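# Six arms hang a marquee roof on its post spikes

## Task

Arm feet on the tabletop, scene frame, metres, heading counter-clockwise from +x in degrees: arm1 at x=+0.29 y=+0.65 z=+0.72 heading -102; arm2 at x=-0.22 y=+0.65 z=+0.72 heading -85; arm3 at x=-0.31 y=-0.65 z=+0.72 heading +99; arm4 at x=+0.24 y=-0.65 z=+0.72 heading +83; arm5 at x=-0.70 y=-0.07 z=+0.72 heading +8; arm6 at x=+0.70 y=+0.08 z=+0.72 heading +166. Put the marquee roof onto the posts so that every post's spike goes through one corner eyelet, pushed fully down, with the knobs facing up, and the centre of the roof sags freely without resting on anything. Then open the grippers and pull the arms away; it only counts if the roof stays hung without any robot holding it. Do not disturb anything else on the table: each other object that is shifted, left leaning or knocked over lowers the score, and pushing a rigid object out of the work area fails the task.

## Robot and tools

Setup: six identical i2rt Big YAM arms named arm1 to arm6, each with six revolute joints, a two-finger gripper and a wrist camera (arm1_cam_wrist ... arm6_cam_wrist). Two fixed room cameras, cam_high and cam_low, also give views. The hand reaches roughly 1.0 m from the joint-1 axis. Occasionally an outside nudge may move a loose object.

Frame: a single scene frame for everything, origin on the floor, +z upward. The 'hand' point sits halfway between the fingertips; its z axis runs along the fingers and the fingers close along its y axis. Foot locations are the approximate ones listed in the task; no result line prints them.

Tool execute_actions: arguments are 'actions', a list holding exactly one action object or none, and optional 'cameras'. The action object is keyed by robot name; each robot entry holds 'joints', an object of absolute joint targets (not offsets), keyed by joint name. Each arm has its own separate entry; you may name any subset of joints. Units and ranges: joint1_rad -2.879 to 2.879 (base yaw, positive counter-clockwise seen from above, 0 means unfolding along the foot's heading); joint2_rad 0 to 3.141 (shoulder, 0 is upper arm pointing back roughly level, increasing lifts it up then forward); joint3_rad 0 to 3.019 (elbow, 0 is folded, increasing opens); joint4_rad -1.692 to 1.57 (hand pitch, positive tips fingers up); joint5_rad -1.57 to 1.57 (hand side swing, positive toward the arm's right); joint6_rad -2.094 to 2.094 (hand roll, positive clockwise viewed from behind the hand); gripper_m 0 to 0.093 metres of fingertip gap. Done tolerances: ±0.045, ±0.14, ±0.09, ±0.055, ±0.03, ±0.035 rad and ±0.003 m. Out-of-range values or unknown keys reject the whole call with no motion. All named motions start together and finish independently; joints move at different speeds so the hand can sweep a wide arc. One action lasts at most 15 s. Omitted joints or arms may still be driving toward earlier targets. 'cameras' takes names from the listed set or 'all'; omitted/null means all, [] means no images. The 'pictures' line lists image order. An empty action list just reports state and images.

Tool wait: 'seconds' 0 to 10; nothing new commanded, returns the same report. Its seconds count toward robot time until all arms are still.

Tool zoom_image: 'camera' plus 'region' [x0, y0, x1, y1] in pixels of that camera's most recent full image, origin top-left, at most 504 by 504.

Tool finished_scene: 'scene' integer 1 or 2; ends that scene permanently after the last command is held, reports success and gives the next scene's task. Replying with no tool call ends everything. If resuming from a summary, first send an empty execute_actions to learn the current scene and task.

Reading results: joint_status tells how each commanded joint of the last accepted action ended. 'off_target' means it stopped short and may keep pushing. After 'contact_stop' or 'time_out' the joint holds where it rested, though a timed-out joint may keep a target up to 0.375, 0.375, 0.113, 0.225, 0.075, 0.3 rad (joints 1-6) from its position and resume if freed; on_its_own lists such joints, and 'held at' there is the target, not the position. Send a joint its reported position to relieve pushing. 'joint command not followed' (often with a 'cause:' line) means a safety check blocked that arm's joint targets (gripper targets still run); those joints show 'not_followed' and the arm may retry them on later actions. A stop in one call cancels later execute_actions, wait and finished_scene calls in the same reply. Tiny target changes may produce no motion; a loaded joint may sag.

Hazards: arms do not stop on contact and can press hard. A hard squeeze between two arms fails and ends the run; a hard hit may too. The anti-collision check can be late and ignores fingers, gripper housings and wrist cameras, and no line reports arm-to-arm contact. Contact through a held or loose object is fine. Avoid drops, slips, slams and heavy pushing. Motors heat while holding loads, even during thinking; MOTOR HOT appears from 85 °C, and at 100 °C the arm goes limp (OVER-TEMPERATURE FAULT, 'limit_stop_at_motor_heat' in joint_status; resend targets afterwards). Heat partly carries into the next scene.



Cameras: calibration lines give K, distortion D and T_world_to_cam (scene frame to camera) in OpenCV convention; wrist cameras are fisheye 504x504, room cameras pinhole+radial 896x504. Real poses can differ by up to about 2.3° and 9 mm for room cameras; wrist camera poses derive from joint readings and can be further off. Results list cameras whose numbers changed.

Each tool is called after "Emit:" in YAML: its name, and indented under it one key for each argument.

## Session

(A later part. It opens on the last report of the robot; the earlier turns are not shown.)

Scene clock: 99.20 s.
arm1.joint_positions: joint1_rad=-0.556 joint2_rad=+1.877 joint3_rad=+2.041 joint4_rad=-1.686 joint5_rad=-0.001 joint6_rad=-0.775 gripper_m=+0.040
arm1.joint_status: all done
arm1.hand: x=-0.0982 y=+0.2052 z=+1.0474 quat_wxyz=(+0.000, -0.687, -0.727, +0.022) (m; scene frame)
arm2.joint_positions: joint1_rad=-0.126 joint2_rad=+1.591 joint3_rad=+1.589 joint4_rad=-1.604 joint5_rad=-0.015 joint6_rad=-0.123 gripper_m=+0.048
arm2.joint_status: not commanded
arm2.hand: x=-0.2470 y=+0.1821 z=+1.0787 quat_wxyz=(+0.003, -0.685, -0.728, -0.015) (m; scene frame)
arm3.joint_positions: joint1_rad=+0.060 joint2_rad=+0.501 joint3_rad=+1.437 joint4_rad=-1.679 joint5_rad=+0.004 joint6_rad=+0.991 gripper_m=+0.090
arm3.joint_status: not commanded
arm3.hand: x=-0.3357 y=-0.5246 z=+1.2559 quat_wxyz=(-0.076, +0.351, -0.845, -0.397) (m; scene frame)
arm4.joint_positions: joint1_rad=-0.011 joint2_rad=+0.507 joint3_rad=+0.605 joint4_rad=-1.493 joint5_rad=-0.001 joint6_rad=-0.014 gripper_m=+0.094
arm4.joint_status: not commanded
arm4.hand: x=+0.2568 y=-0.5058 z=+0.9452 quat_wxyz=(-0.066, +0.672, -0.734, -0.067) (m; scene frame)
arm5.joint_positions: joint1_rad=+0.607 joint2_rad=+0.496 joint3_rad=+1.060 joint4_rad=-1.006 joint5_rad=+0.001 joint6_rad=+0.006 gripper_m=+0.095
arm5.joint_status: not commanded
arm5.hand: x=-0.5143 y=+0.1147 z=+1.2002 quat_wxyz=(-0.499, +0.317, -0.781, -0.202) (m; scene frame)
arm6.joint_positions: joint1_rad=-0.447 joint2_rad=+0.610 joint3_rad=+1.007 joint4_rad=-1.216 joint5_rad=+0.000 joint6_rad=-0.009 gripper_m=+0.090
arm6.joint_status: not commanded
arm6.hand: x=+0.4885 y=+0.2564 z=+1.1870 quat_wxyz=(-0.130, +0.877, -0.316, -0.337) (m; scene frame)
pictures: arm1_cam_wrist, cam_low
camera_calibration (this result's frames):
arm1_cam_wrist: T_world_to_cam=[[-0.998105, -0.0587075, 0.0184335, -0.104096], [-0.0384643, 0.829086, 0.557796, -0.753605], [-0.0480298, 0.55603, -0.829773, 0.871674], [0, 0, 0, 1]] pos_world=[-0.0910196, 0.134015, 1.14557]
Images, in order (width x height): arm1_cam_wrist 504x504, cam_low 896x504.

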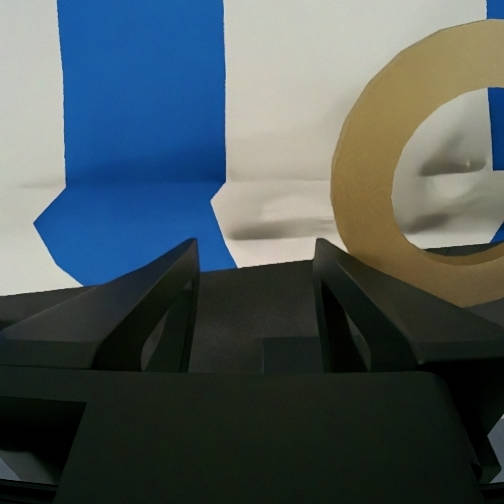

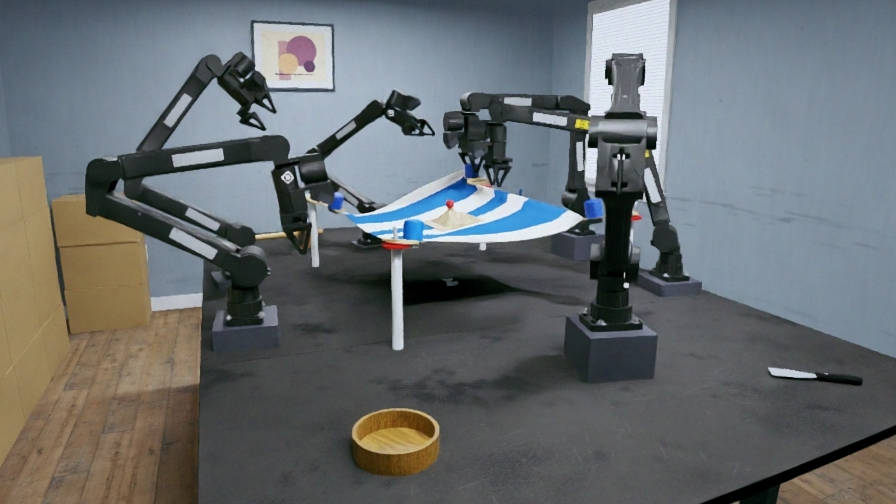

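Emit:
execute_actions:
  actions:
    - {"arm1":{"joints":{"joint3_rad":2.14}}}
  cameras: []

Emit:
execute_actions:
  actions:
    - {"arm1":{"joints":{"joint1_rad":-0.59,"joint2_rad":1.93,"joint3_rad":2.2}}}
  cameras: ["arm1_cam_wrist"]

Scene clock: 100.20 s.
arm1.joint_positions: joint1_rad=-0.556 joint2_rad=+1.874 joint3_rad=+2.089 joint4_rad=-1.686 joint5_rad=-0.001 joint6_rad=-0.775 gripper_m=+0.040
arm1.joint_status: all done
arm1.hand: x=-0.1036 y=+0.1994 z=+1.0684 quat_wxyz=(-0.001, -0.686, -0.726, +0.048) (m; scene frame)
arm2.joint_positions: joint1_rad=-0.126 joint2_rad=+1.591 joint3_rad=+1.589 joint4_rad=-1.604 joint5_rad=-0.015 joint6_rad=-0.122 gripper_m=+0.048
arm2.joint_status: not commanded
arm2.hand: x=-0.2470 y=+0.1821 z=+1.0787 quat_wxyz=(+0.002, -0.685, -0.728, -0.016) (m; scene frame)
arm3.joint_positions: joint1_rad=+0.060 joint2_rad=+0.501 joint3_rad=+1.437 joint4_rad=-1.679 joint5_rad=+0.004 joint6_rad=+0.991 gripper_m=+0.090
arm3.joint_status: not commanded
arm3.hand: x=-0.3357 y=-0.5246 z=+1.2559 quat_wxyz=(-0.076, +0.351, -0.845, -0.397) (m; scene frame)
arm4.joint_positions: joint1_rad=-0.011 joint2_rad=+0.507 joint3_rad=+0.605 joint4_rad=-1.493 joint5_rad=-0.001 joint6_rad=-0.014 gripper_m=+0.094
arm4.joint_status: not commanded
arm4.hand: x=+0.2568 y=-0.5058 z=+0.9452 quat_wxyz=(-0.066, +0.672, -0.734, -0.067) (m; scene frame)
arm5.joint_positions: joint1_rad=+0.607 joint2_rad=+0.496 joint3_rad=+1.060 joint4_rad=-1.006 joint5_rad=+0.001 joint6_rad=+0.006 gripper_m=+0.095
arm5.joint_status: not commanded
arm5.hand: x=-0.5143 y=+0.1147 z=+1.2002 quat_wxyz=(-0.499, +0.317, -0.781, -0.202) (m; scene frame)
arm6.joint_positions: joint1_rad=-0.447 joint2_rad=+0.610 joint3_rad=+1.007 joint4_rad=-1.216 joint5_rad=+0.000 joint6_rad=-0.009 gripper_m=+0.090
arm6.joint_status: not commanded
arm6.hand: x=+0.4885 y=+0.2564 z=+1.1870 quat_wxyz=(-0.130, +0.877, -0.316, -0.337) (m; scene frame)
pictures: none
No camera images: the call's "cameras" was empty. Leave "cameras" out to get every camera's image.

Scene clock: 100.90 s.
arm1.joint_positions: joint1_rad=-0.582 joint2_rad=+1.894 joint3_rad=+2.139 joint4_rad=-1.685 joint5_rad=-0.001 joint6_rad=-0.775 gripper_m=+0.040
arm1.joint_status: joint1_rad not_followed (moved -0.026 of -0.034); joint2_rad not_followed (moved +0.020 of +0.056); joint3_rad not_followed (moved +0.050 of +0.111)
arm1.hand: x=-0.1230 y=+0.2011 z=+1.0770 quat_wxyz=(+0.000, -0.695, -0.716, +0.064) (m; scene frame)
arm2.joint_positions: joint1_rad=-0.126 joint2_rad=+1.591 joint3_rad=+1.589 joint4_rad=-1.604 joint5_rad=-0.015 joint6_rad=-0.122 gripper_m=+0.048
arm2.joint_status: not commanded
arm2.hand: x=-0.2470 y=+0.1821 z=+1.0787 quat_wxyz=(+0.002, -0.685, -0.728, -0.016) (m; scene frame)
arm3.joint_positions: joint1_rad=+0.060 joint2_rad=+0.501 joint3_rad=+1.437 joint4_rad=-1.679 joint5_rad=+0.004 joint6_rad=+0.991 gripper_m=+0.090
arm3.joint_status: not commanded
arm3.hand: x=-0.3357 y=-0.5246 z=+1.2559 quat_wxyz=(-0.076, +0.351, -0.845, -0.397) (m; scene frame)
arm4.joint_positions: joint1_rad=-0.011 joint2_rad=+0.507 joint3_rad=+0.605 joint4_rad=-1.493 joint5_rad=-0.001 joint6_rad=-0.014 gripper_m=+0.094
arm4.joint_status: not commanded
arm4.hand: x=+0.2568 y=-0.5058 z=+0.9452 quat_wxyz=(-0.066, +0.672, -0.734, -0.067) (m; scene frame)
arm5.joint_positions: joint1_rad=+0.607 joint2_rad=+0.496 joint3_rad=+1.060 joint4_rad=-1.006 joint5_rad=+0.001 joint6_rad=+0.006 gripper_m=+0.095
arm5.joint_status: not commanded
arm5.hand: x=-0.5143 y=+0.1147 z=+1.2002 quat_wxyz=(-0.499, +0.317, -0.781, -0.202) (m; scene frame)
arm6.joint_positions: joint1_rad=-0.447 joint2_rad=+0.610 joint3_rad=+1.007 joint4_rad=-1.216 joint5_rad=+0.000 joint6_rad=-0.009 gripper_m=+0.090
arm6.joint_status: not commanded
arm6.hand: x=+0.4885 y=+0.2564 z=+1.1870 quat_wxyz=(-0.130, +0.877, -0.316, -0.337) (m; scene frame)
pictures: arm1_cam_wrist
joint command not followed: on one or more control steps a check withheld the commanded joint targets of the arm1 arm, and it was not sent them on those steps. On the call's last step the targets were still withheld.
cause: the commanded joint targets would bring a part of the robot too close to another arm (this arm's wrist (the part past joint 4) and the other arm's wrist (the part past joint 4)); next, command targets that bring no part of the robot closer to that arm.
camera_calibration (this result's frames):
arm1_cam_wrist: T_world_to_cam=[[-0.996607, -0.0297631, 0.0767335, -0.198038], [0.0132151, 0.862359, 0.506125, -0.712352], [-0.0812357, 0.505422, -0.85904, 0.93497], [0, 0, 0, 1]] pos_world=[-0.111999, 0.135854, 1.17891]
Images, in order (width x height): arm1_cam_wrist 504x504.

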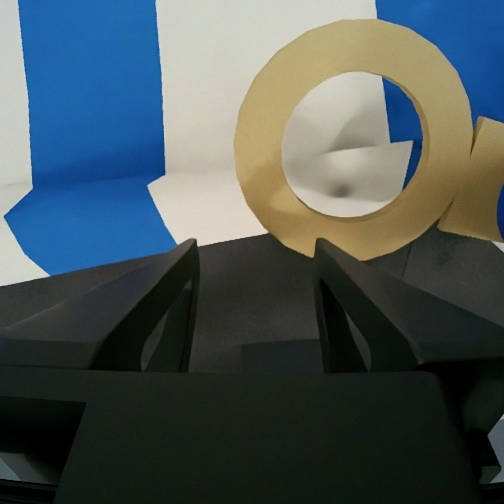

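Emit:
execute_actions:
  actions: []
  cameras: ["cam_high","arm2_cam_wrist","arm1_cam_wrist"]

Scene clock: 101.77 s.
arm1.joint_positions: joint1_rad=-0.582 joint2_rad=+1.894 joint3_rad=+2.139 joint4_rad=-1.685 joint5_rad=-0.001 joint6_rad=-0.775 gripper_m=+0.040
arm1.joint_status: joint1_rad not_followed (moved -0.026 of -0.034); joint2_rad not_followed (moved +0.020 of +0.056); joint3_rad not_followed (moved +0.050 of +0.111)
arm1.hand: x=-0.1230 y=+0.2011 z=+1.0770 quat_wxyz=(+0.000, -0.695, -0.716, +0.064) (m; scene frame)
arm2.joint_positions: joint1_rad=-0.126 joint2_rad=+1.591 joint3_rad=+1.589 joint4_rad=-1.604 joint5_rad=-0.015 joint6_rad=-0.122 gripper_m=+0.048
arm2.joint_status: not commanded
arm2.hand: x=-0.2470 y=+0.1821 z=+1.0787 quat_wxyz=(+0.002, -0.685, -0.728, -0.016) (m; scene frame)
arm3.joint_positions: joint1_rad=+0.060 joint2_rad=+0.501 joint3_rad=+1.437 joint4_rad=-1.679 joint5_rad=+0.004 joint6_rad=+0.991 gripper_m=+0.090
arm3.joint_status: not commanded
arm3.hand: x=-0.3357 y=-0.5246 z=+1.2559 quat_wxyz=(-0.076, +0.351, -0.845, -0.397) (m; scene frame)
arm4.joint_positions: joint1_rad=-0.011 joint2_rad=+0.507 joint3_rad=+0.605 joint4_rad=-1.493 joint5_rad=-0.001 joint6_rad=-0.014 gripper_m=+0.094
arm4.joint_status: not commanded
arm4.hand: x=+0.2568 y=-0.5058 z=+0.9452 quat_wxyz=(-0.066, +0.672, -0.734, -0.067) (m; scene frame)
arm5.joint_positions: joint1_rad=+0.607 joint2_rad=+0.496 joint3_rad=+1.060 joint4_rad=-1.006 joint5_rad=+0.001 joint6_rad=+0.006 gripper_m=+0.095
arm5.joint_status: not commanded
arm5.hand: x=-0.5143 y=+0.1147 z=+1.2002 quat_wxyz=(-0.499, +0.317, -0.781, -0.202) (m; scene frame)
arm6.joint_positions: joint1_rad=-0.447 joint2_rad=+0.610 joint3_rad=+1.007 joint4_rad=-1.216 joint5_rad=+0.000 joint6_rad=-0.009 gripper_m=+0.090
arm6.joint_status: not commanded
arm6.hand: x=+0.4885 y=+0.2564 z=+1.1870 quat_wxyz=(-0.130, +0.877, -0.316, -0.337) (m; scene frame)
pictures: arm1_cam_wrist, arm2_cam_wrist, cam_high
previous command not reached (arm1 arm): its joint targets would have brought a part of the robot too close to another arm.
camera_calibration (this result's frames):
arm1_cam_wrist: T_world_to_cam=[[-0.996607, -0.0297631, 0.0767335, -0.198038], [0.0132151, 0.862359, 0.506125, -0.712352], [-0.0812357, 0.505422, -0.85904, 0.93497], [0, 0, 0, 1]] pos_world=[-0.111999, 0.135854, 1.17891]
arm2_cam_wrist: T_world_to_cam=[[-0.996707, -0.0697567, -0.041353, -0.186731], [-0.0806115, 0.796799, 0.598844, -0.799645], [-0.00882337, 0.600205, -0.799798, 0.868885], [0, 0, 0, 1]] pos_world=[-0.24291, 0.102622, 1.16607]
Images, in order (width x height): arm1_cam_wrist 504x504, arm2_cam_wrist 504x504, cam_high 896x504.

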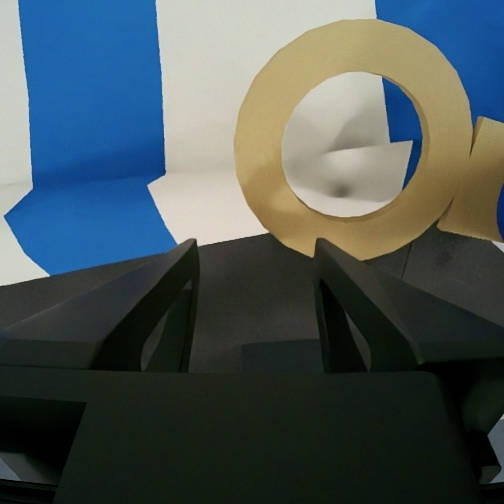

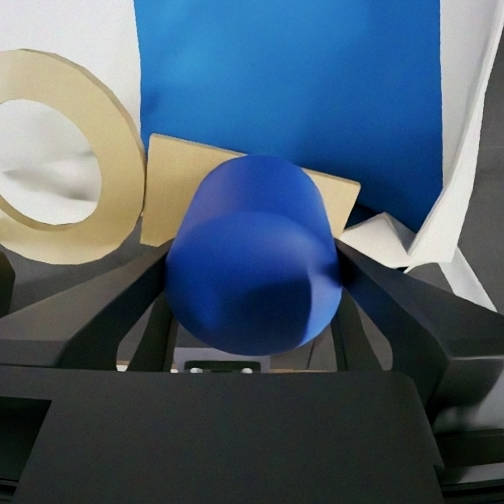

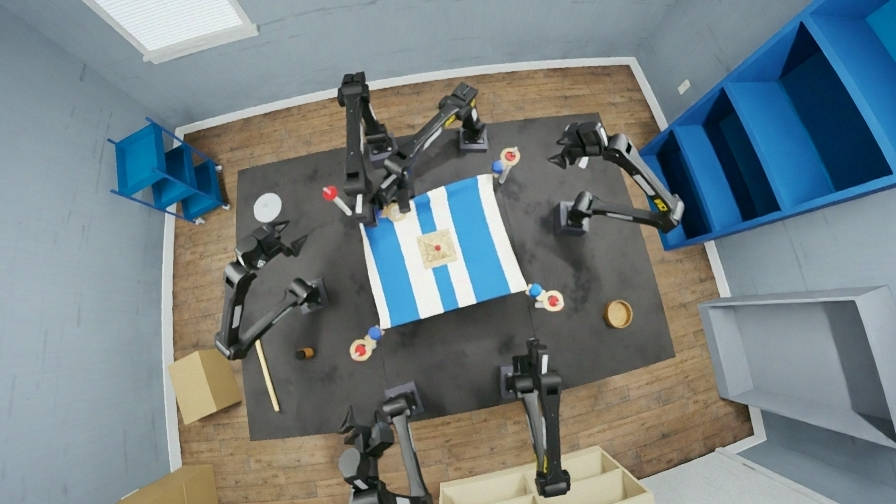

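Emit:
execute_actions:
  actions:
    - {"arm1":{"joints":{"joint1_rad":-0.582,"joint2_rad":1.894,"joint3_rad":2.139}},"arm2":{"joints":{"joint6_rad":-0.5,"joint3_rad":1.68,"joint4_rad":-1.69}}}
  cameras: ["arm1_cam_wrist","cam_low"]

Scene clock: 103.73 s.
arm1.joint_positions: joint1_rad=-0.582 joint2_rad=+1.894 joint3_rad=+2.139 joint4_rad=-1.685 joint5_rad=-0.001 joint6_rad=-0.775 gripper_m=+0.040
arm1.joint_status: all done
arm1.hand: x=-0.1230 y=+0.2011 z=+1.0770 quat_wxyz=(+0.000, -0.695, -0.716, +0.064) (m; scene frame)
arm2.joint_positions: joint1_rad=-0.126 joint2_rad=+1.591 joint3_rad=+1.620 joint4_rad=-1.668 joint5_rad=-0.015 joint6_rad=-0.496 gripper_m=+0.048
arm2.joint_status: all done
joint sent to its limit — the command would take arm2.joint4_rad past its lower limit, so that joint was sent only as far as its limit.
arm2.hand: x=-0.2465 y=+0.1904 z=+1.0909 quat_wxyz=(+0.007, -0.538, -0.842, -0.030) (m; scene frame)
arm3.joint_positions: joint1_rad=+0.060 joint2_rad=+0.501 joint3_rad=+1.437 joint4_rad=-1.679 joint5_rad=+0.004 joint6_rad=+0.991 gripper_m=+0.090
arm3.joint_status: not commanded
arm3.hand: x=-0.3357 y=-0.5246 z=+1.2559 quat_wxyz=(-0.076, +0.351, -0.845, -0.397) (m; scene frame)
arm4.joint_positions: joint1_rad=-0.011 joint2_rad=+0.507 joint3_rad=+0.605 joint4_rad=-1.493 joint5_rad=-0.001 joint6_rad=-0.014 gripper_m=+0.094
arm4.joint_status: not commanded
arm4.hand: x=+0.2568 y=-0.5058 z=+0.9452 quat_wxyz=(-0.066, +0.672, -0.734, -0.067) (m; scene frame)
arm5.joint_positions: joint1_rad=+0.607 joint2_rad=+0.496 joint3_rad=+1.060 joint4_rad=-1.006 joint5_rad=+0.001 joint6_rad=+0.006 gripper_m=+0.095
arm5.joint_status: not commanded
arm5.hand: x=-0.5143 y=+0.1147 z=+1.2002 quat_wxyz=(-0.499, +0.317, -0.781, -0.202) (m; scene frame)
arm6.joint_positions: joint1_rad=-0.447 joint2_rad=+0.610 joint3_rad=+1.007 joint4_rad=-1.216 joint5_rad=+0.000 joint6_rad=-0.009 gripper_m=+0.090
arm6.joint_status: not commanded
arm6.hand: x=+0.4885 y=+0.2564 z=+1.1870 quat_wxyz=(-0.130, +0.877, -0.316, -0.337) (m; scene frame)
pictures: arm1_cam_wrist, cam_low
joint command not followed: on one or more control steps a check withheld the commanded joint targets of the arm1 arm, and it was not sent them on those steps.
cause: the commanded joint targets would bring a part of the robot too close to another arm (this arm's wrist (the part past joint 4) and the other arm's wrist (the part past joint 4)); next, command targets that bring no part of the robot closer to that arm.
camera_calibration (this result's frames):
arm1_cam_wrist: T_world_to_cam=[[-0.996607, -0.0297631, 0.0767335, -0.198038], [0.0132151, 0.862359, 0.506125, -0.712352], [-0.0812357, 0.505422, -0.85904, 0.93497], [0, 0, 0, 1]] pos_world=[-0.111999, 0.135854, 1.17891]
Images, in order (width x height): arm1_cam_wrist 504x504, cam_low 896x504.

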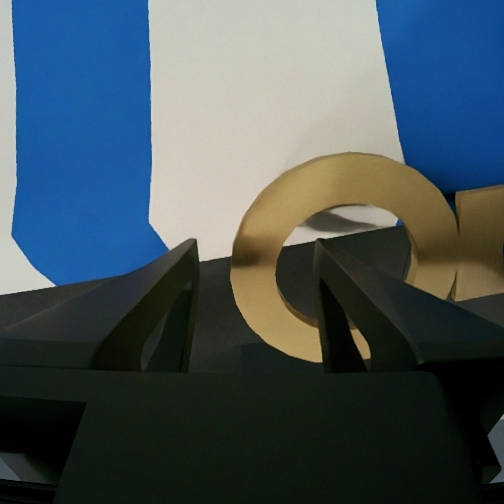

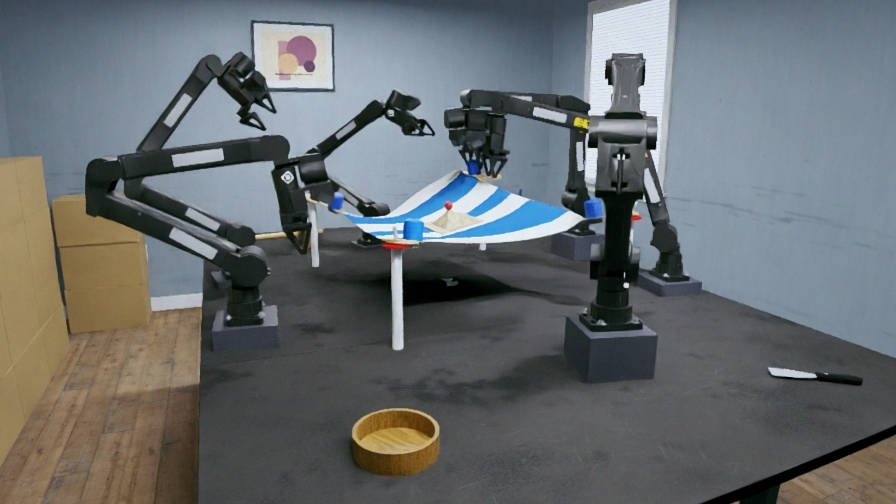

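Emit:
execute_actions:
  actions:
    - {"arm2":{"joints":{"joint3_rad":1.72,"joint2_rad":1.55}}}
  cameras: ["arm1_cam_wrist","cam_low"]

Emit:
zoom_image:
  camera: "cam_low"
  region: [400,80,580,220]

Scene clock: 104.73 s.
arm1.joint_positions: joint1_rad=-0.582 joint2_rad=+1.894 joint3_rad=+2.139 joint4_rad=-1.685 joint5_rad=-0.001 joint6_rad=-0.775 gripper_m=+0.040
arm1.joint_status: not commanded
arm1.hand: x=-0.1230 y=+0.2011 z=+1.0770 quat_wxyz=(+0.000, -0.695, -0.716, +0.064) (m; scene frame)
arm2.joint_positions: joint1_rad=-0.126 joint2_rad=+1.569 joint3_rad=+1.655 joint4_rad=-1.669 joint5_rad=-0.015 joint6_rad=-0.497 gripper_m=+0.048
arm2.joint_status: all done
arm2.hand: x=-0.2467 y=+0.1865 z=+1.1139 quat_wxyz=(-0.006, -0.538, -0.843, -0.005) (m; scene frame)
arm3.joint_positions: joint1_rad=+0.060 joint2_rad=+0.501 joint3_rad=+1.437 joint4_rad=-1.679 joint5_rad=+0.004 joint6_rad=+0.991 gripper_m=+0.090
arm3.joint_status: not commanded
arm3.hand: x=-0.3357 y=-0.5246 z=+1.2559 quat_wxyz=(-0.076, +0.351, -0.845, -0.397) (m; scene frame)
arm4.joint_positions: joint1_rad=-0.011 joint2_rad=+0.507 joint3_rad=+0.605 joint4_rad=-1.493 joint5_rad=-0.001 joint6_rad=-0.014 gripper_m=+0.094
arm4.joint_status: not commanded
arm4.hand: x=+0.2568 y=-0.5058 z=+0.9452 quat_wxyz=(-0.066, +0.672, -0.734, -0.067) (m; scene frame)
arm5.joint_positions: joint1_rad=+0.607 joint2_rad=+0.496 joint3_rad=+1.060 joint4_rad=-1.006 joint5_rad=+0.001 joint6_rad=+0.006 gripper_m=+0.095
arm5.joint_status: not commanded
arm5.hand: x=-0.5143 y=+0.1147 z=+1.2002 quat_wxyz=(-0.499, +0.317, -0.781, -0.202) (m; scene frame)
arm6.joint_positions: joint1_rad=-0.447 joint2_rad=+0.610 joint3_rad=+1.007 joint4_rad=-1.216 joint5_rad=+0.000 joint6_rad=-0.009 gripper_m=+0.090
arm6.joint_status: not commanded
arm6.hand: x=+0.4885 y=+0.2564 z=+1.1870 quat_wxyz=(-0.130, +0.877, -0.316, -0.337) (m; scene frame)
pictures: arm1_cam_wrist, cam_low
camera_calibration (this result's frames):
arm1_cam_wrist: T_world_to_cam=[[-0.996607, -0.0297631, 0.0767335, -0.198038], [0.0132151, 0.862359, 0.506125, -0.712352], [-0.0812357, 0.505422, -0.85904, 0.93497], [0, 0, 0, 1]] pos_world=[-0.111999, 0.135854, 1.17891]
Images, in order (width x height): arm1_cam_wrist 504x504, cam_low 896x504.

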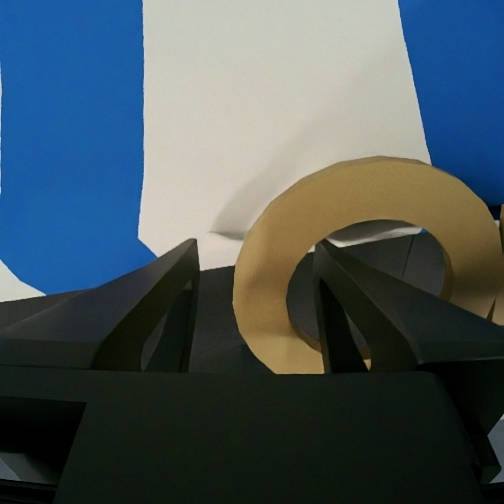

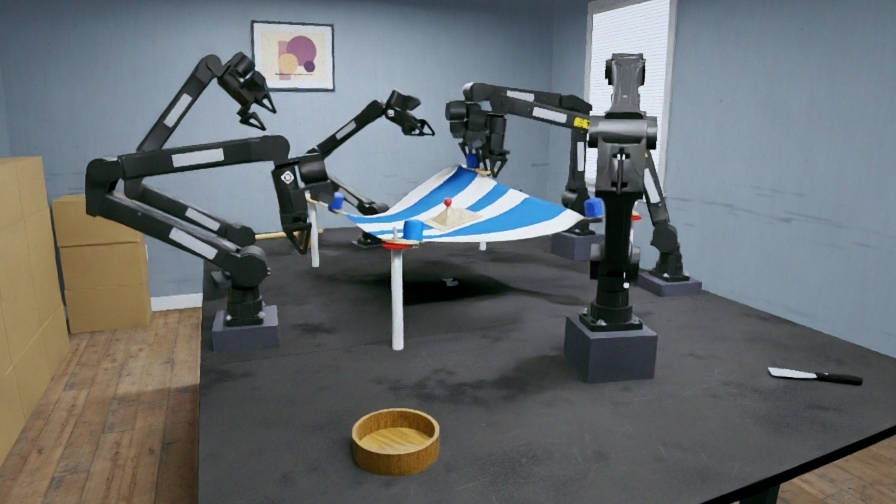

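Region (400, 80, 580, 220) of cam_low's 896x504 image, scaled by 2.800, with more detail than that image has.

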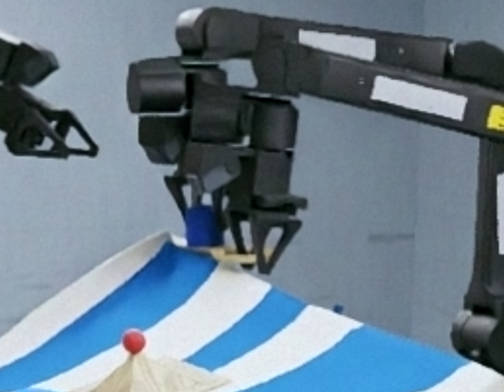

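Finger seems in the ring; pinch.

Emit:
execute_actions:
  actions:
    - {"arm1":{"joints":{"gripper_m":0.0}}}
  cameras: ["arm1_cam_wrist"]

Scene clock: 105.43 s.
arm1.joint_positions: joint1_rad=-0.583 joint2_rad=+1.894 joint3_rad=+2.139 joint4_rad=-1.685 joint5_rad=+0.006 joint6_rad=-0.765 gripper_m=+0.017
arm1.joint_status: gripper_m off_target (ended at +0.017, target +0.000)
arm1.hand: x=-0.1242 y=+0.2022 z=+1.0770 quat_wxyz=(+0.003, -0.699, -0.712, +0.064) (m; scene frame)
arm2.joint_positions: joint1_rad=-0.125 joint2_rad=+1.569 joint3_rad=+1.655 joint4_rad=-1.669 joint5_rad=-0.019 joint6_rad=-0.504 gripper_m=+0.048
arm2.joint_status: not commanded
arm2.hand: x=-0.2457 y=+0.1865 z=+1.1139 quat_wxyz=(-0.008, -0.534, -0.845, -0.006) (m; scene frame)
arm3.joint_positions: joint1_rad=+0.060 joint2_rad=+0.501 joint3_rad=+1.437 joint4_rad=-1.679 joint5_rad=+0.004 joint6_rad=+0.991 gripper_m=+0.090
arm3.joint_status: not commanded
arm3.hand: x=-0.3357 y=-0.5246 z=+1.2559 quat_wxyz=(-0.076, +0.351, -0.845, -0.397) (m; scene frame)
arm4.joint_positions: joint1_rad=-0.011 joint2_rad=+0.507 joint3_rad=+0.605 joint4_rad=-1.493 joint5_rad=-0.001 joint6_rad=-0.014 gripper_m=+0.094
arm4.joint_status: not commanded
arm4.hand: x=+0.2568 y=-0.5058 z=+0.9452 quat_wxyz=(-0.066, +0.672, -0.734, -0.067) (m; scene frame)
arm5.joint_positions: joint1_rad=+0.607 joint2_rad=+0.496 joint3_rad=+1.060 joint4_rad=-1.006 joint5_rad=+0.001 joint6_rad=+0.006 gripper_m=+0.095
arm5.joint_status: not commanded
arm5.hand: x=-0.5143 y=+0.1147 z=+1.2002 quat_wxyz=(-0.499, +0.317, -0.781, -0.202) (m; scene frame)
arm6.joint_positions: joint1_rad=-0.447 joint2_rad=+0.610 joint3_rad=+1.007 joint4_rad=-1.216 joint5_rad=+0.000 joint6_rad=-0.009 gripper_m=+0.090
arm6.joint_status: not commanded
arm6.hand: x=+0.4885 y=+0.2564 z=+1.1870 quat_wxyz=(-0.130, +0.877, -0.316, -0.337) (m; scene frame)
pictures: arm1_cam_wrist
camera_calibration (this result's frames):
arm1_cam_wrist: T_world_to_cam=[[-0.996561, -0.0186174, 0.0807494, -0.205782], [0.025192, 0.860253, 0.509244, -0.714748], [-0.0789457, 0.509527, -0.856826, 0.931385], [0, 0, 0, 1]] pos_world=[-0.113539, 0.136468, 1.17863]
Images, in order (width x height): arm1_cam_wrist 504x504.

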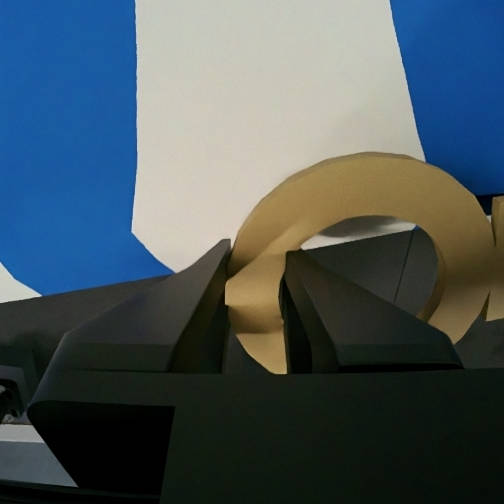

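Emit:
execute_actions:
  actions:
    - {"arm2":{"joints":{"gripper_m":0.075}}}
  cameras: []

Emit:
execute_actions:
  actions:
    - {"arm2":{"joints":{"joint6_rad":1.1}}}
  cameras: ["arm2_cam_wrist","cam_low"]

Scene clock: 106.57 s.
arm1.joint_positions: joint1_rad=-0.574 joint2_rad=+1.894 joint3_rad=+2.129 joint4_rad=-1.691 joint5_rad=-0.009 joint6_rad=-0.783 gripper_m=+0.017
arm1.joint_status: not commanded
arm1.hand: x=-0.1163 y=+0.1991 z=+1.0727 quat_wxyz=(-0.004, -0.689, -0.722, +0.056) (m; scene frame)
arm2.joint_positions: joint1_rad=-0.129 joint2_rad=+1.560 joint3_rad=+1.666 joint4_rad=-1.669 joint5_rad=-0.003 joint6_rad=-0.504 gripper_m=+0.075
arm2.joint_status: all done
arm2.hand: x=-0.2504 y=+0.1860 z=+1.1218 quat_wxyz=(-0.005, -0.536, -0.844, +0.006) (m; scene frame)
arm3.joint_positions: joint1_rad=+0.060 joint2_rad=+0.501 joint3_rad=+1.437 joint4_rad=-1.679 joint5_rad=+0.004 joint6_rad=+0.991 gripper_m=+0.090
arm3.joint_status: not commanded
arm3.hand: x=-0.3357 y=-0.5246 z=+1.2559 quat_wxyz=(-0.076, +0.351, -0.845, -0.397) (m; scene frame)
arm4.joint_positions: joint1_rad=-0.011 joint2_rad=+0.507 joint3_rad=+0.605 joint4_rad=-1.493 joint5_rad=-0.001 joint6_rad=-0.014 gripper_m=+0.094
arm4.joint_status: not commanded
arm4.hand: x=+0.2568 y=-0.5058 z=+0.9452 quat_wxyz=(-0.066, +0.672, -0.734, -0.067) (m; scene frame)
arm5.joint_positions: joint1_rad=+0.607 joint2_rad=+0.496 joint3_rad=+1.060 joint4_rad=-1.006 joint5_rad=+0.001 joint6_rad=+0.006 gripper_m=+0.095
arm5.joint_status: not commanded
arm5.hand: x=-0.5143 y=+0.1147 z=+1.2002 quat_wxyz=(-0.499, +0.317, -0.781, -0.202) (m; scene frame)
arm6.joint_positions: joint1_rad=-0.447 joint2_rad=+0.610 joint3_rad=+1.007 joint4_rad=-1.216 joint5_rad=+0.000 joint6_rad=-0.009 gripper_m=+0.090
arm6.joint_status: not commanded
arm6.hand: x=+0.4885 y=+0.2564 z=+1.1870 quat_wxyz=(-0.130, +0.877, -0.316, -0.337) (m; scene frame)
pictures: none
No camera images: the call's "cameras" was empty. Leave "cameras" out to get every camera's image.

Scene clock: 108.73 s.
arm1.joint_positions: joint1_rad=-0.574 joint2_rad=+1.897 joint3_rad=+2.129 joint4_rad=-1.688 joint5_rad=-0.009 joint6_rad=-0.801 gripper_m=+0.016
arm1.joint_status: not commanded
arm1.hand: x=-0.1172 y=+0.1979 z=+1.0710 quat_wxyz=(-0.004, -0.682, -0.729, +0.056) (m; scene frame)
arm2.joint_positions: joint1_rad=-0.128 joint2_rad=+1.556 joint3_rad=+1.670 joint4_rad=-1.682 joint5_rad=-0.005 joint6_rad=+1.083 gripper_m=+0.075
arm2.joint_status: all done
arm2.hand: x=-0.2495 y=+0.1893 z=+1.1253 quat_wxyz=(-0.006, -0.978, -0.210, -0.002) (m; scene frame)
arm3.joint_positions: joint1_rad=+0.060 joint2_rad=+0.501 joint3_rad=+1.437 joint4_rad=-1.679 joint5_rad=+0.004 joint6_rad=+0.991 gripper_m=+0.090
arm3.joint_status: not commanded
arm3.hand: x=-0.3357 y=-0.5246 z=+1.2559 quat_wxyz=(-0.076, +0.351, -0.845, -0.397) (m; scene frame)
arm4.joint_positions: joint1_rad=-0.011 joint2_rad=+0.507 joint3_rad=+0.605 joint4_rad=-1.493 joint5_rad=-0.001 joint6_rad=-0.014 gripper_m=+0.094
arm4.joint_status: not commanded
arm4.hand: x=+0.2568 y=-0.5058 z=+0.9452 quat_wxyz=(-0.066, +0.672, -0.734, -0.067) (m; scene frame)
arm5.joint_positions: joint1_rad=+0.607 joint2_rad=+0.496 joint3_rad=+1.060 joint4_rad=-1.006 joint5_rad=+0.001 joint6_rad=+0.006 gripper_m=+0.095
arm5.joint_status: not commanded
arm5.hand: x=-0.5143 y=+0.1147 z=+1.2002 quat_wxyz=(-0.499, +0.317, -0.781, -0.202) (m; scene frame)
arm6.joint_positions: joint1_rad=-0.447 joint2_rad=+0.610 joint3_rad=+1.007 joint4_rad=-1.216 joint5_rad=+0.000 joint6_rad=-0.009 gripper_m=+0.090
arm6.joint_status: not commanded
arm6.hand: x=+0.4885 y=+0.2564 z=+1.1870 quat_wxyz=(-0.130, +0.877, -0.316, -0.337) (m; scene frame)
pictures: arm2_cam_wrist, cam_low
camera_calibration (this result's frames):
arm2_cam_wrist: T_world_to_cam=[[-0.420172, 0.906803, -0.0341307, -0.23596], [0.731007, 0.360522, 0.579355, -0.526447], [0.537666, 0.218479, -0.81436, 1.12679], [0, 0, 0, 1]] pos_world=[-0.320142, 0.157586, 1.21456]
Images, in order (width x height): arm2_cam_wrist 504x504, cam_low 896x504.

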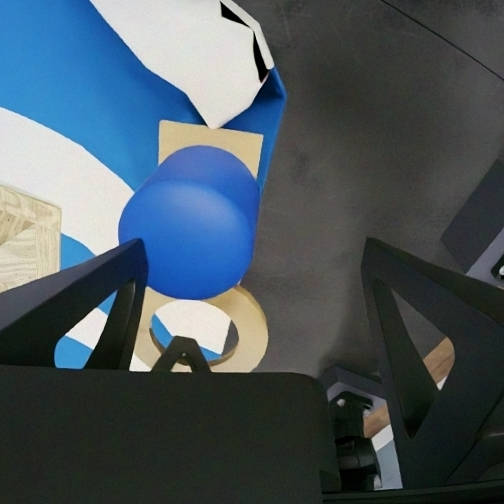

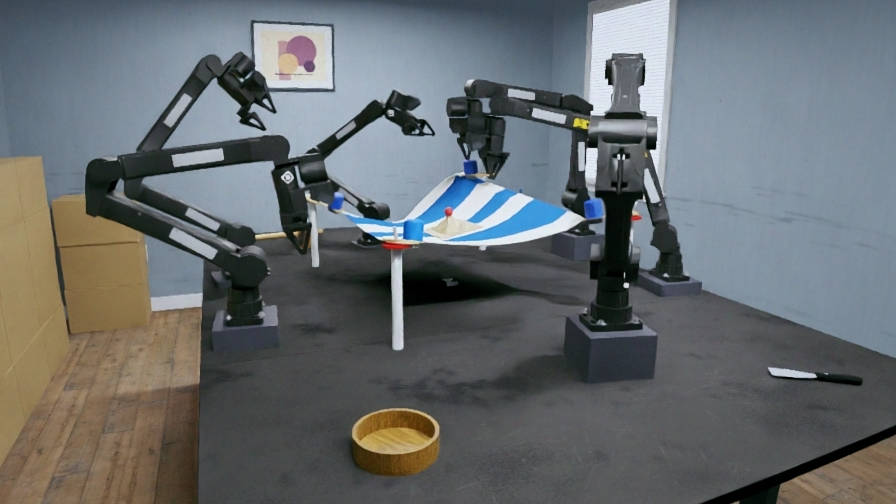

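Emit:
execute_actions:
  actions:
    - {"arm2":{"joints":{"gripper_m":0.093,"joint3_rad":1.6,"joint4_rad":-1.58,"joint2_rad":1.61}}}
  cameras: ["arm2_cam_wrist"]

Scene clock: 109.93 s.
arm1.joint_positions: joint1_rad=-0.574 joint2_rad=+1.897 joint3_rad=+2.129 joint4_rad=-1.689 joint5_rad=-0.009 joint6_rad=-0.801 gripper_m=+0.016
arm1.joint_status: not commanded
arm1.hand: x=-0.1168 y=+0.1982 z=+1.0710 quat_wxyz=(-0.004, -0.683, -0.729, +0.055) (m; scene frame)
arm2.joint_positions: joint1_rad=-0.128 joint2_rad=+1.615 joint3_rad=+1.593 joint4_rad=-1.594 joint5_rad=-0.002 joint6_rad=+1.086 gripper_m=+0.093
arm2.joint_status: all done
arm2.hand: x=-0.2508 y=+0.1760 z=+1.0694 quat_wxyz=(+0.017, -0.978, -0.209, -0.007) (m; scene frame)
arm3.joint_positions: joint1_rad=+0.060 joint2_rad=+0.501 joint3_rad=+1.437 joint4_rad=-1.679 joint5_rad=+0.004 joint6_rad=+0.991 gripper_m=+0.090
arm3.joint_status: not commanded
arm3.hand: x=-0.3357 y=-0.5246 z=+1.2559 quat_wxyz=(-0.076, +0.351, -0.845, -0.397) (m; scene frame)
arm4.joint_positions: joint1_rad=-0.011 joint2_rad=+0.507 joint3_rad=+0.605 joint4_rad=-1.493 joint5_rad=-0.001 joint6_rad=-0.014 gripper_m=+0.094
arm4.joint_status: not commanded
arm4.hand: x=+0.2568 y=-0.5058 z=+0.9452 quat_wxyz=(-0.066, +0.672, -0.734, -0.067) (m; scene frame)
arm5.joint_positions: joint1_rad=+0.607 joint2_rad=+0.496 joint3_rad=+1.060 joint4_rad=-1.006 joint5_rad=+0.001 joint6_rad=+0.006 gripper_m=+0.095
arm5.joint_status: not commanded
arm5.hand: x=-0.5143 y=+0.1147 z=+1.2002 quat_wxyz=(-0.499, +0.317, -0.781, -0.202) (m; scene frame)
arm6.joint_positions: joint1_rad=-0.447 joint2_rad=+0.610 joint3_rad=+1.007 joint4_rad=-1.216 joint5_rad=+0.000 joint6_rad=-0.009 gripper_m=+0.090
arm6.joint_status: not commanded
arm6.hand: x=+0.4885 y=+0.2564 z=+1.1870 quat_wxyz=(-0.130, +0.877, -0.316, -0.337) (m; scene frame)
pictures: arm2_cam_wrist
camera_calibration (this result's frames):
arm2_cam_wrist: T_world_to_cam=[[-0.417826, 0.90848, 0.00926693, -0.272522], [0.73191, 0.330541, 0.595862, -0.500475], [0.538265, 0.255749, -0.803034, 1.06637], [0, 0, 0, 1]] pos_world=[-0.321551, 0.140286, 1.15707]
Images, in order (width x height): arm2_cam_wrist 504x504.

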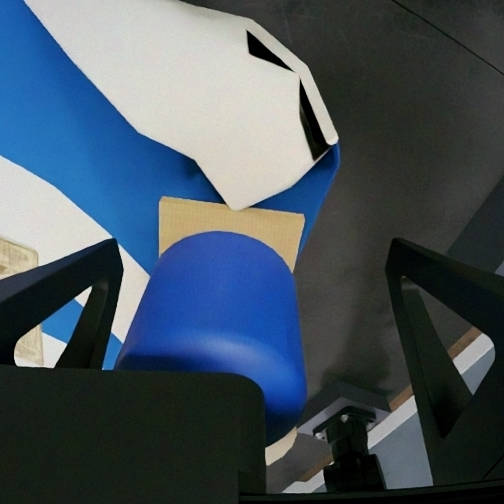

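Good enough; grip.

Emit:
execute_actions:
  actions:
    - {"arm2":{"joints":{"gripper_m":0.03}}}
  cameras: ["arm2_cam_wrist"]

Emit:
execute_actions:
  actions:
    - {"arm1":{"joints":{"gripper_m":0.05}}}
  cameras: []

Emit:
execute_actions:
  actions:
    - {"arm1":{"joints":{"joint2_rad":1.7,"joint3_rad":2.25}}}
  cameras: []

Emit:
execute_actions:
  actions:
    - {"arm1":{"joints":{"joint1_rad":0.0,"joint2_rad":0.6,"joint3_rad":1.2}},"arm5":{"joints":{"joint1_rad":0.87,"joint2_rad":0.7,"joint3_rad":1.1,"joint4_rad":-1.0}},"arm2":{"joints":{"joint1_rad":-0.59,"joint2_rad":1.49,"joint3_rad":1.5,"joint4_rad":-1.57,"joint6_rad":-1.27}}}
  cameras: ["arm2_cam_wrist","arm5_cam_wrist","cam_high"]

Scene clock: 110.87 s.
arm1.joint_positions: joint1_rad=-0.581 joint2_rad=+1.897 joint3_rad=+2.129 joint4_rad=-1.693 joint5_rad=-0.005 joint6_rad=-0.783 gripper_m=+0.016
arm1.joint_status: not commanded
arm1.hand: x=-0.1197 y=+0.2021 z=+1.0709 quat_wxyz=(-0.002, -0.692, -0.720, +0.053) (m; scene frame)
arm2.joint_positions: joint1_rad=-0.129 joint2_rad=+1.615 joint3_rad=+1.593 joint4_rad=-1.582 joint5_rad=-0.002 joint6_rad=+1.087 gripper_m=+0.048
arm2.joint_status: gripper_m off_target (ended at +0.048, target +0.030)
arm2.hand: x=-0.2512 y=+0.1730 z=+1.0693 quat_wxyz=(+0.012, -0.978, -0.208, -0.005) (m; scene frame)
arm3.joint_positions: joint1_rad=+0.060 joint2_rad=+0.501 joint3_rad=+1.437 joint4_rad=-1.679 joint5_rad=+0.004 joint6_rad=+0.991 gripper_m=+0.090
arm3.joint_status: not commanded
arm3.hand: x=-0.3357 y=-0.5246 z=+1.2559 quat_wxyz=(-0.076, +0.351, -0.845, -0.397) (m; scene frame)
arm4.joint_positions: joint1_rad=-0.011 joint2_rad=+0.507 joint3_rad=+0.605 joint4_rad=-1.493 joint5_rad=-0.001 joint6_rad=-0.014 gripper_m=+0.094
arm4.joint_status: not commanded
arm4.hand: x=+0.2568 y=-0.5058 z=+0.9452 quat_wxyz=(-0.066, +0.672, -0.734, -0.067) (m; scene frame)
arm5.joint_positions: joint1_rad=+0.607 joint2_rad=+0.496 joint3_rad=+1.060 joint4_rad=-1.006 joint5_rad=+0.001 joint6_rad=+0.006 gripper_m=+0.095
arm5.joint_status: not commanded
arm5.hand: x=-0.5143 y=+0.1147 z=+1.2002 quat_wxyz=(-0.499, +0.317, -0.781, -0.202) (m; scene frame)
arm6.joint_positions: joint1_rad=-0.447 joint2_rad=+0.610 joint3_rad=+1.007 joint4_rad=-1.216 joint5_rad=+0.000 joint6_rad=-0.009 gripper_m=+0.090
arm6.joint_status: not commanded
arm6.hand: x=+0.4885 y=+0.2564 z=+1.1870 quat_wxyz=(-0.130, +0.877, -0.316, -0.337) (m; scene frame)
pictures: arm2_cam_wrist
camera_calibration (this result's frames):
arm2_cam_wrist: T_world_to_cam=[[-0.416426, 0.909168, -0.0014574, -0.258269], [0.732908, 0.336641, 0.5912, -0.494978], [0.537991, 0.245123, -0.806523, 1.07276], [0, 0, 0, 1]] pos_world=[-0.321909, 0.138483, 1.15746]
Images, in order (width x height): arm2_cam_wrist 504x504.

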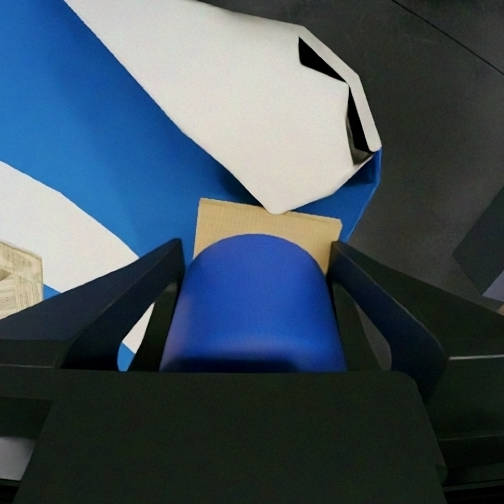

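Scene clock: 111.47 s.
arm1.joint_positions: joint1_rad=-0.581 joint2_rad=+1.897 joint3_rad=+2.129 joint4_rad=-1.693 joint5_rad=-0.003 joint6_rad=-0.783 gripper_m=+0.050
arm1.joint_status: all done
arm1.hand: x=-0.1200 y=+0.2024 z=+1.0709 quat_wxyz=(-0.001, -0.692, -0.720, +0.053) (m; scene frame)
arm2.joint_positions: joint1_rad=-0.129 joint2_rad=+1.615 joint3_rad=+1.593 joint4_rad=-1.582 joint5_rad=-0.006 joint6_rad=+1.087 gripper_m=+0.048
arm2.joint_status: not commanded
arm2.hand: x=-0.2505 y=+0.1730 z=+1.0693 quat_wxyz=(+0.011, -0.978, -0.208, -0.007) (m; scene frame)
arm3.joint_positions: joint1_rad=+0.060 joint2_rad=+0.501 joint3_rad=+1.437 joint4_rad=-1.679 joint5_rad=+0.004 joint6_rad=+0.991 gripper_m=+0.090
arm3.joint_status: not commanded
arm3.hand: x=-0.3357 y=-0.5246 z=+1.2559 quat_wxyz=(-0.076, +0.351, -0.845, -0.397) (m; scene frame)
arm4.joint_positions: joint1_rad=-0.011 joint2_rad=+0.507 joint3_rad=+0.605 joint4_rad=-1.493 joint5_rad=-0.001 joint6_rad=-0.014 gripper_m=+0.094
arm4.joint_status: not commanded
arm4.hand: x=+0.2568 y=-0.5058 z=+0.9452 quat_wxyz=(-0.066, +0.672, -0.734, -0.067) (m; scene frame)
arm5.joint_positions: joint1_rad=+0.607 joint2_rad=+0.496 joint3_rad=+1.060 joint4_rad=-1.006 joint5_rad=+0.001 joint6_rad=+0.006 gripper_m=+0.095
arm5.joint_status: not commanded
arm5.hand: x=-0.5143 y=+0.1147 z=+1.2002 quat_wxyz=(-0.499, +0.317, -0.781, -0.202) (m; scene frame)
arm6.joint_positions: joint1_rad=-0.447 joint2_rad=+0.610 joint3_rad=+1.007 joint4_rad=-1.216 joint5_rad=+0.000 joint6_rad=-0.009 gripper_m=+0.090
arm6.joint_status: not commanded
arm6.hand: x=+0.4885 y=+0.2564 z=+1.1870 quat_wxyz=(-0.130, +0.877, -0.316, -0.337) (m; scene frame)
pictures: none
No camera images: the call's "cameras" was empty. Leave "cameras" out to get every camera's image.

Scene clock: 112.87 s.
arm1.joint_positions: joint1_rad=-0.581 joint2_rad=+1.695 joint3_rad=+2.232 joint4_rad=-1.693 joint5_rad=-0.003 joint6_rad=-0.783 gripper_m=+0.050
arm1.joint_status: all done
arm1.hand: x=-0.0912 y=+0.2331 z=+1.2280 quat_wxyz=(-0.004, -0.678, -0.706, +0.204) (m; scene frame)
arm2.joint_positions: joint1_rad=-0.129 joint2_rad=+1.615 joint3_rad=+1.593 joint4_rad=-1.582 joint5_rad=-0.006 joint6_rad=+1.087 gripper_m=+0.048
arm2.joint_status: not commanded
arm2.hand: x=-0.2505 y=+0.1730 z=+1.0693 quat_wxyz=(+0.011, -0.978, -0.208, -0.007) (m; scene frame)
arm3.joint_positions: joint1_rad=+0.060 joint2_rad=+0.501 joint3_rad=+1.437 joint4_rad=-1.679 joint5_rad=+0.004 joint6_rad=+0.991 gripper_m=+0.090
arm3.joint_status: not commanded
arm3.hand: x=-0.3357 y=-0.5246 z=+1.2559 quat_wxyz=(-0.076, +0.351, -0.845, -0.397) (m; scene frame)
arm4.joint_positions: joint1_rad=-0.011 joint2_rad=+0.507 joint3_rad=+0.605 joint4_rad=-1.493 joint5_rad=-0.001 joint6_rad=-0.014 gripper_m=+0.094
arm4.joint_status: not commanded
arm4.hand: x=+0.2568 y=-0.5058 z=+0.9452 quat_wxyz=(-0.066, +0.672, -0.734, -0.067) (m; scene frame)
arm5.joint_positions: joint1_rad=+0.607 joint2_rad=+0.496 joint3_rad=+1.060 joint4_rad=-1.006 joint5_rad=+0.001 joint6_rad=+0.006 gripper_m=+0.095
arm5.joint_status: not commanded
arm5.hand: x=-0.5143 y=+0.1147 z=+1.2002 quat_wxyz=(-0.499, +0.317, -0.781, -0.202) (m; scene frame)
arm6.joint_positions: joint1_rad=-0.447 joint2_rad=+0.610 joint3_rad=+1.007 joint4_rad=-1.216 joint5_rad=+0.000 joint6_rad=-0.009 gripper_m=+0.090
arm6.joint_status: not commanded
arm6.hand: x=+0.4885 y=+0.2564 z=+1.1870 quat_wxyz=(-0.130, +0.877, -0.316, -0.337) (m; scene frame)
pictures: none
No camera images: the call's "cameras" was empty. Leave "cameras" out to get every camera's image.

Scene clock: 116.80 s.
arm1.joint_positions: joint1_rad=-0.008 joint2_rad=+0.609 joint3_rad=+1.199 joint4_rad=-1.687 joint5_rad=-0.003 joint6_rad=-0.783 gripper_m=+0.050
arm1.joint_status: all done
arm1.hand: x=+0.2596 y=+0.4712 z=+1.1576 quat_wxyz=(-0.071, -0.448, -0.863, +0.221) (m; scene frame)
arm2.joint_positions: joint1_rad=-0.540 joint2_rad=+1.504 joint3_rad=+1.487 joint4_rad=-1.577 joint5_rad=-0.039 joint6_rad=-1.265 gripper_m=+0.047
arm2.joint_status: joint1_rad time_out (moved -0.411 of -0.461); the others done
arm2.on_its_own: joint1_rad reads -0.540 and still pushes toward -0.590 since a time_out
arm2.hand: x=-0.4164 y=+0.2576 z=+1.0778 quat_wxyz=(-0.022, -0.381, -0.924, -0.006) (m; scene frame)
arm3.joint_positions: joint1_rad=+0.060 joint2_rad=+0.501 joint3_rad=+1.437 joint4_rad=-1.679 joint5_rad=+0.004 joint6_rad=+0.991 gripper_m=+0.090
arm3.joint_status: not commanded
arm3.hand: x=-0.3357 y=-0.5246 z=+1.2559 quat_wxyz=(-0.076, +0.351, -0.845, -0.397) (m; scene frame)
arm4.joint_positions: joint1_rad=-0.011 joint2_rad=+0.507 joint3_rad=+0.605 joint4_rad=-1.493 joint5_rad=-0.001 joint6_rad=-0.014 gripper_m=+0.094
arm4.joint_status: not commanded
arm4.hand: x=+0.2568 y=-0.5058 z=+0.9452 quat_wxyz=(-0.066, +0.672, -0.734, -0.067) (m; scene frame)
arm5.joint_positions: joint1_rad=+0.864 joint2_rad=+0.702 joint3_rad=+1.060 joint4_rad=-1.006 joint5_rad=+0.001 joint6_rad=+0.006 gripper_m=+0.095
arm5.joint_status: all done
arm5.hand: x=-0.5344 y=+0.2121 z=+1.1433 quat_wxyz=(-0.392, +0.440, -0.778, -0.219) (m; scene frame)
arm6.joint_positions: joint1_rad=-0.447 joint2_rad=+0.610 joint3_rad=+1.007 joint4_rad=-1.216 joint5_rad=+0.000 joint6_rad=-0.009 gripper_m=+0.090
arm6.joint_status: not commanded
arm6.hand: x=+0.4885 y=+0.2564 z=+1.1870 quat_wxyz=(-0.130, +0.877, -0.316, -0.337) (m; scene frame)
pictures: arm2_cam_wrist, arm5_cam_wrist, cam_high
camera_calibration (this result's frames):
arm2_cam_wrist: T_world_to_cam=[[-0.695784, -0.71659, -0.048814, -0.0504174], [-0.618306, 0.562998, 0.548389, -0.982281], [-0.365488, 0.411743, -0.834797, 0.75909], [0, 0, 0, 1]] pos_world=[-0.364992, 0.204344, 1.1699]
arm5_cam_wrist: T_world_to_cam=[[0.85884, -0.512008, 0.0155616, 0.552001], [-0.484331, -0.821556, -0.300782, 0.263877], [0.166788, 0.250786, -0.953566, 1.25201], [0, 0, 0, 1]] pos_world=[-0.555096, 0.185432, 1.26465]
Images, in order (width x height): arm2_cam_wrist 504x504, arm5_cam_wrist 504x504, cam_high 896x504.

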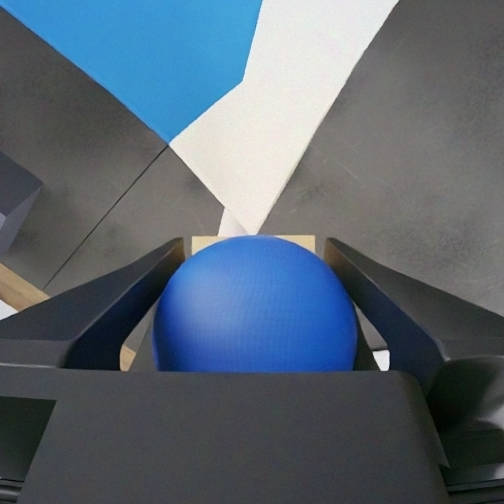

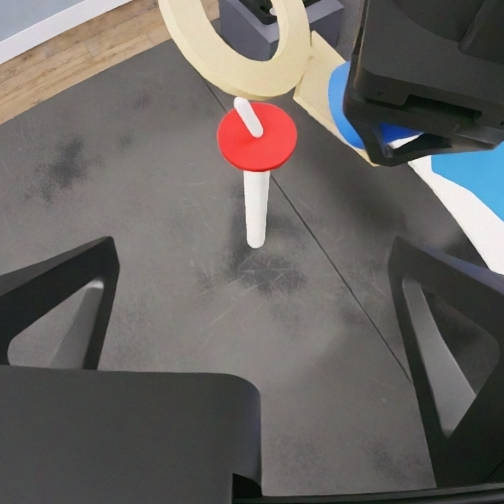

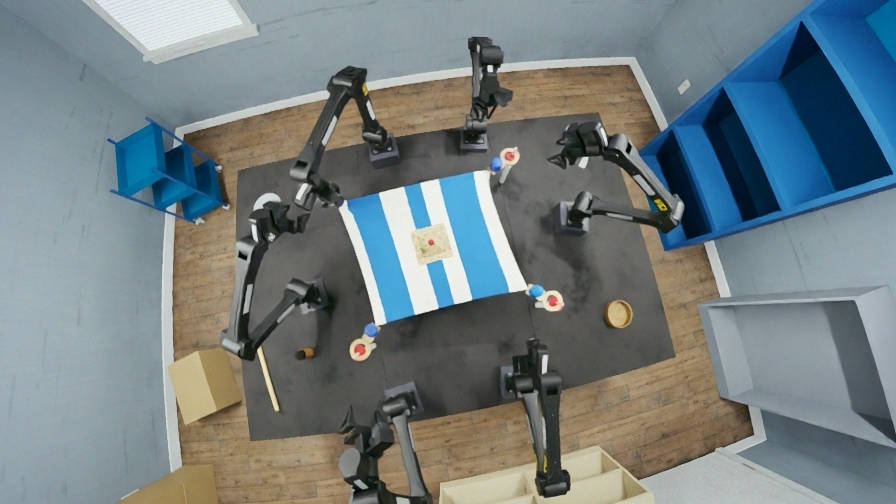

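Emit:
execute_actions:
  actions:
    - {"arm2":{"joints":{"joint3_rad":1.42,"joint4_rad":-1.52}}}
  cameras: ["arm5_cam_wrist","cam_low"]

Emit:
zoom_image:
  camera: "cam_low"
  region: [400,100,640,260]

Scene clock: 117.77 s.
arm1.joint_positions: joint1_rad=-0.008 joint2_rad=+0.609 joint3_rad=+1.199 joint4_rad=-1.687 joint5_rad=-0.003 joint6_rad=-0.783 gripper_m=+0.050
arm1.joint_status: not commanded
arm1.hand: x=+0.2596 y=+0.4712 z=+1.1576 quat_wxyz=(-0.071, -0.448, -0.863, +0.221) (m; scene frame)
arm2.joint_positions: joint1_rad=-0.540 joint2_rad=+1.502 joint3_rad=+1.405 joint4_rad=-1.533 joint5_rad=-0.035 joint6_rad=-1.265 gripper_m=+0.047
arm2.joint_status: all done
arm2.on_its_own: joint1_rad reads -0.540 and still pushes toward -0.590 since a time_out
arm2.hand: x=-0.4118 y=+0.2680 z=+1.0475 quat_wxyz=(-0.022, -0.381, -0.924, -0.024) (m; scene frame)
arm3.joint_positions: joint1_rad=+0.060 joint2_rad=+0.501 joint3_rad=+1.437 joint4_rad=-1.679 joint5_rad=+0.004 joint6_rad=+0.991 gripper_m=+0.090
arm3.joint_status: not commanded
arm3.hand: x=-0.3357 y=-0.5246 z=+1.2559 quat_wxyz=(-0.076, +0.351, -0.845, -0.397) (m; scene frame)
arm4.joint_positions: joint1_rad=-0.011 joint2_rad=+0.507 joint3_rad=+0.605 joint4_rad=-1.493 joint5_rad=-0.001 joint6_rad=-0.014 gripper_m=+0.094
arm4.joint_status: not commanded
arm4.hand: x=+0.2568 y=-0.5058 z=+0.9452 quat_wxyz=(-0.066, +0.672, -0.734, -0.067) (m; scene frame)
arm5.joint_positions: joint1_rad=+0.864 joint2_rad=+0.702 joint3_rad=+1.060 joint4_rad=-1.006 joint5_rad=+0.001 joint6_rad=+0.006 gripper_m=+0.095
arm5.joint_status: not commanded
arm5.hand: x=-0.5344 y=+0.2121 z=+1.1433 quat_wxyz=(-0.392, +0.440, -0.778, -0.219) (m; scene frame)
arm6.joint_positions: joint1_rad=-0.447 joint2_rad=+0.610 joint3_rad=+1.007 joint4_rad=-1.216 joint5_rad=+0.000 joint6_rad=-0.009 gripper_m=+0.090
arm6.joint_status: not commanded
arm6.hand: x=+0.4885 y=+0.2564 z=+1.1870 quat_wxyz=(-0.130, +0.877, -0.316, -0.337) (m; scene frame)
pictures: arm5_cam_wrist, cam_low
camera_calibration (this result's frames):
arm5_cam_wrist: T_world_to_cam=[[0.85884, -0.512008, 0.0155616, 0.552001], [-0.484331, -0.821556, -0.300782, 0.263877], [0.166788, 0.250786, -0.953566, 1.25201], [0, 0, 0, 1]] pos_world=[-0.555096, 0.185432, 1.26465]
Images, in order (width x height): arm5_cam_wrist 504x504, cam_low 896x504.

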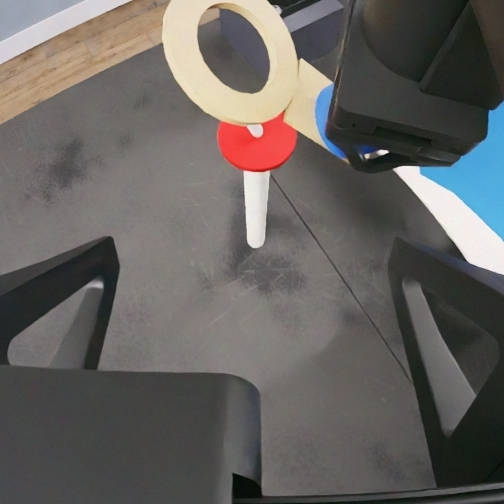

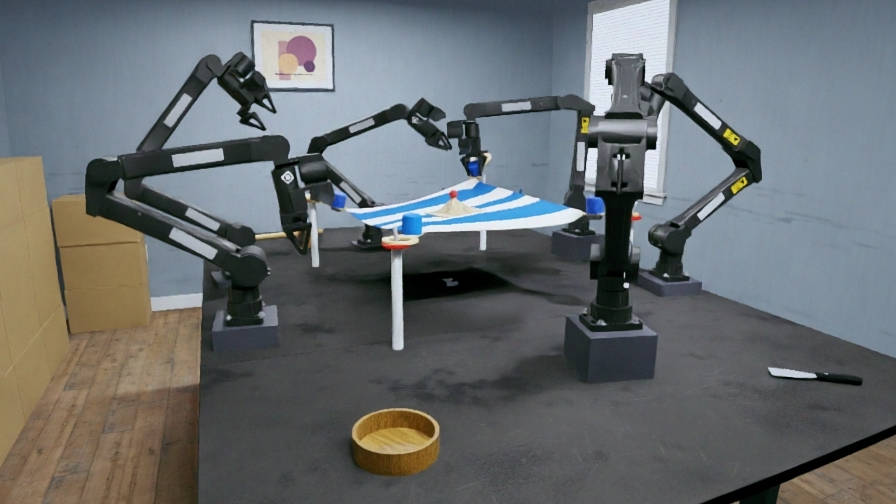

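Region (400, 100, 640, 260) of cam_low's 896x504 image, scaled by 2.100, with more detail than that image has.

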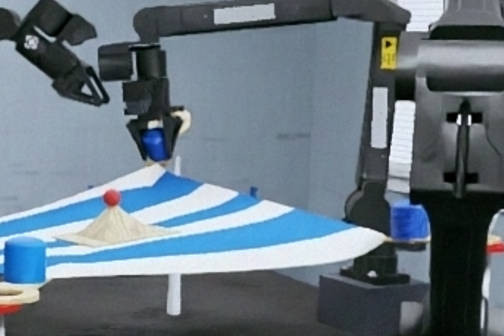

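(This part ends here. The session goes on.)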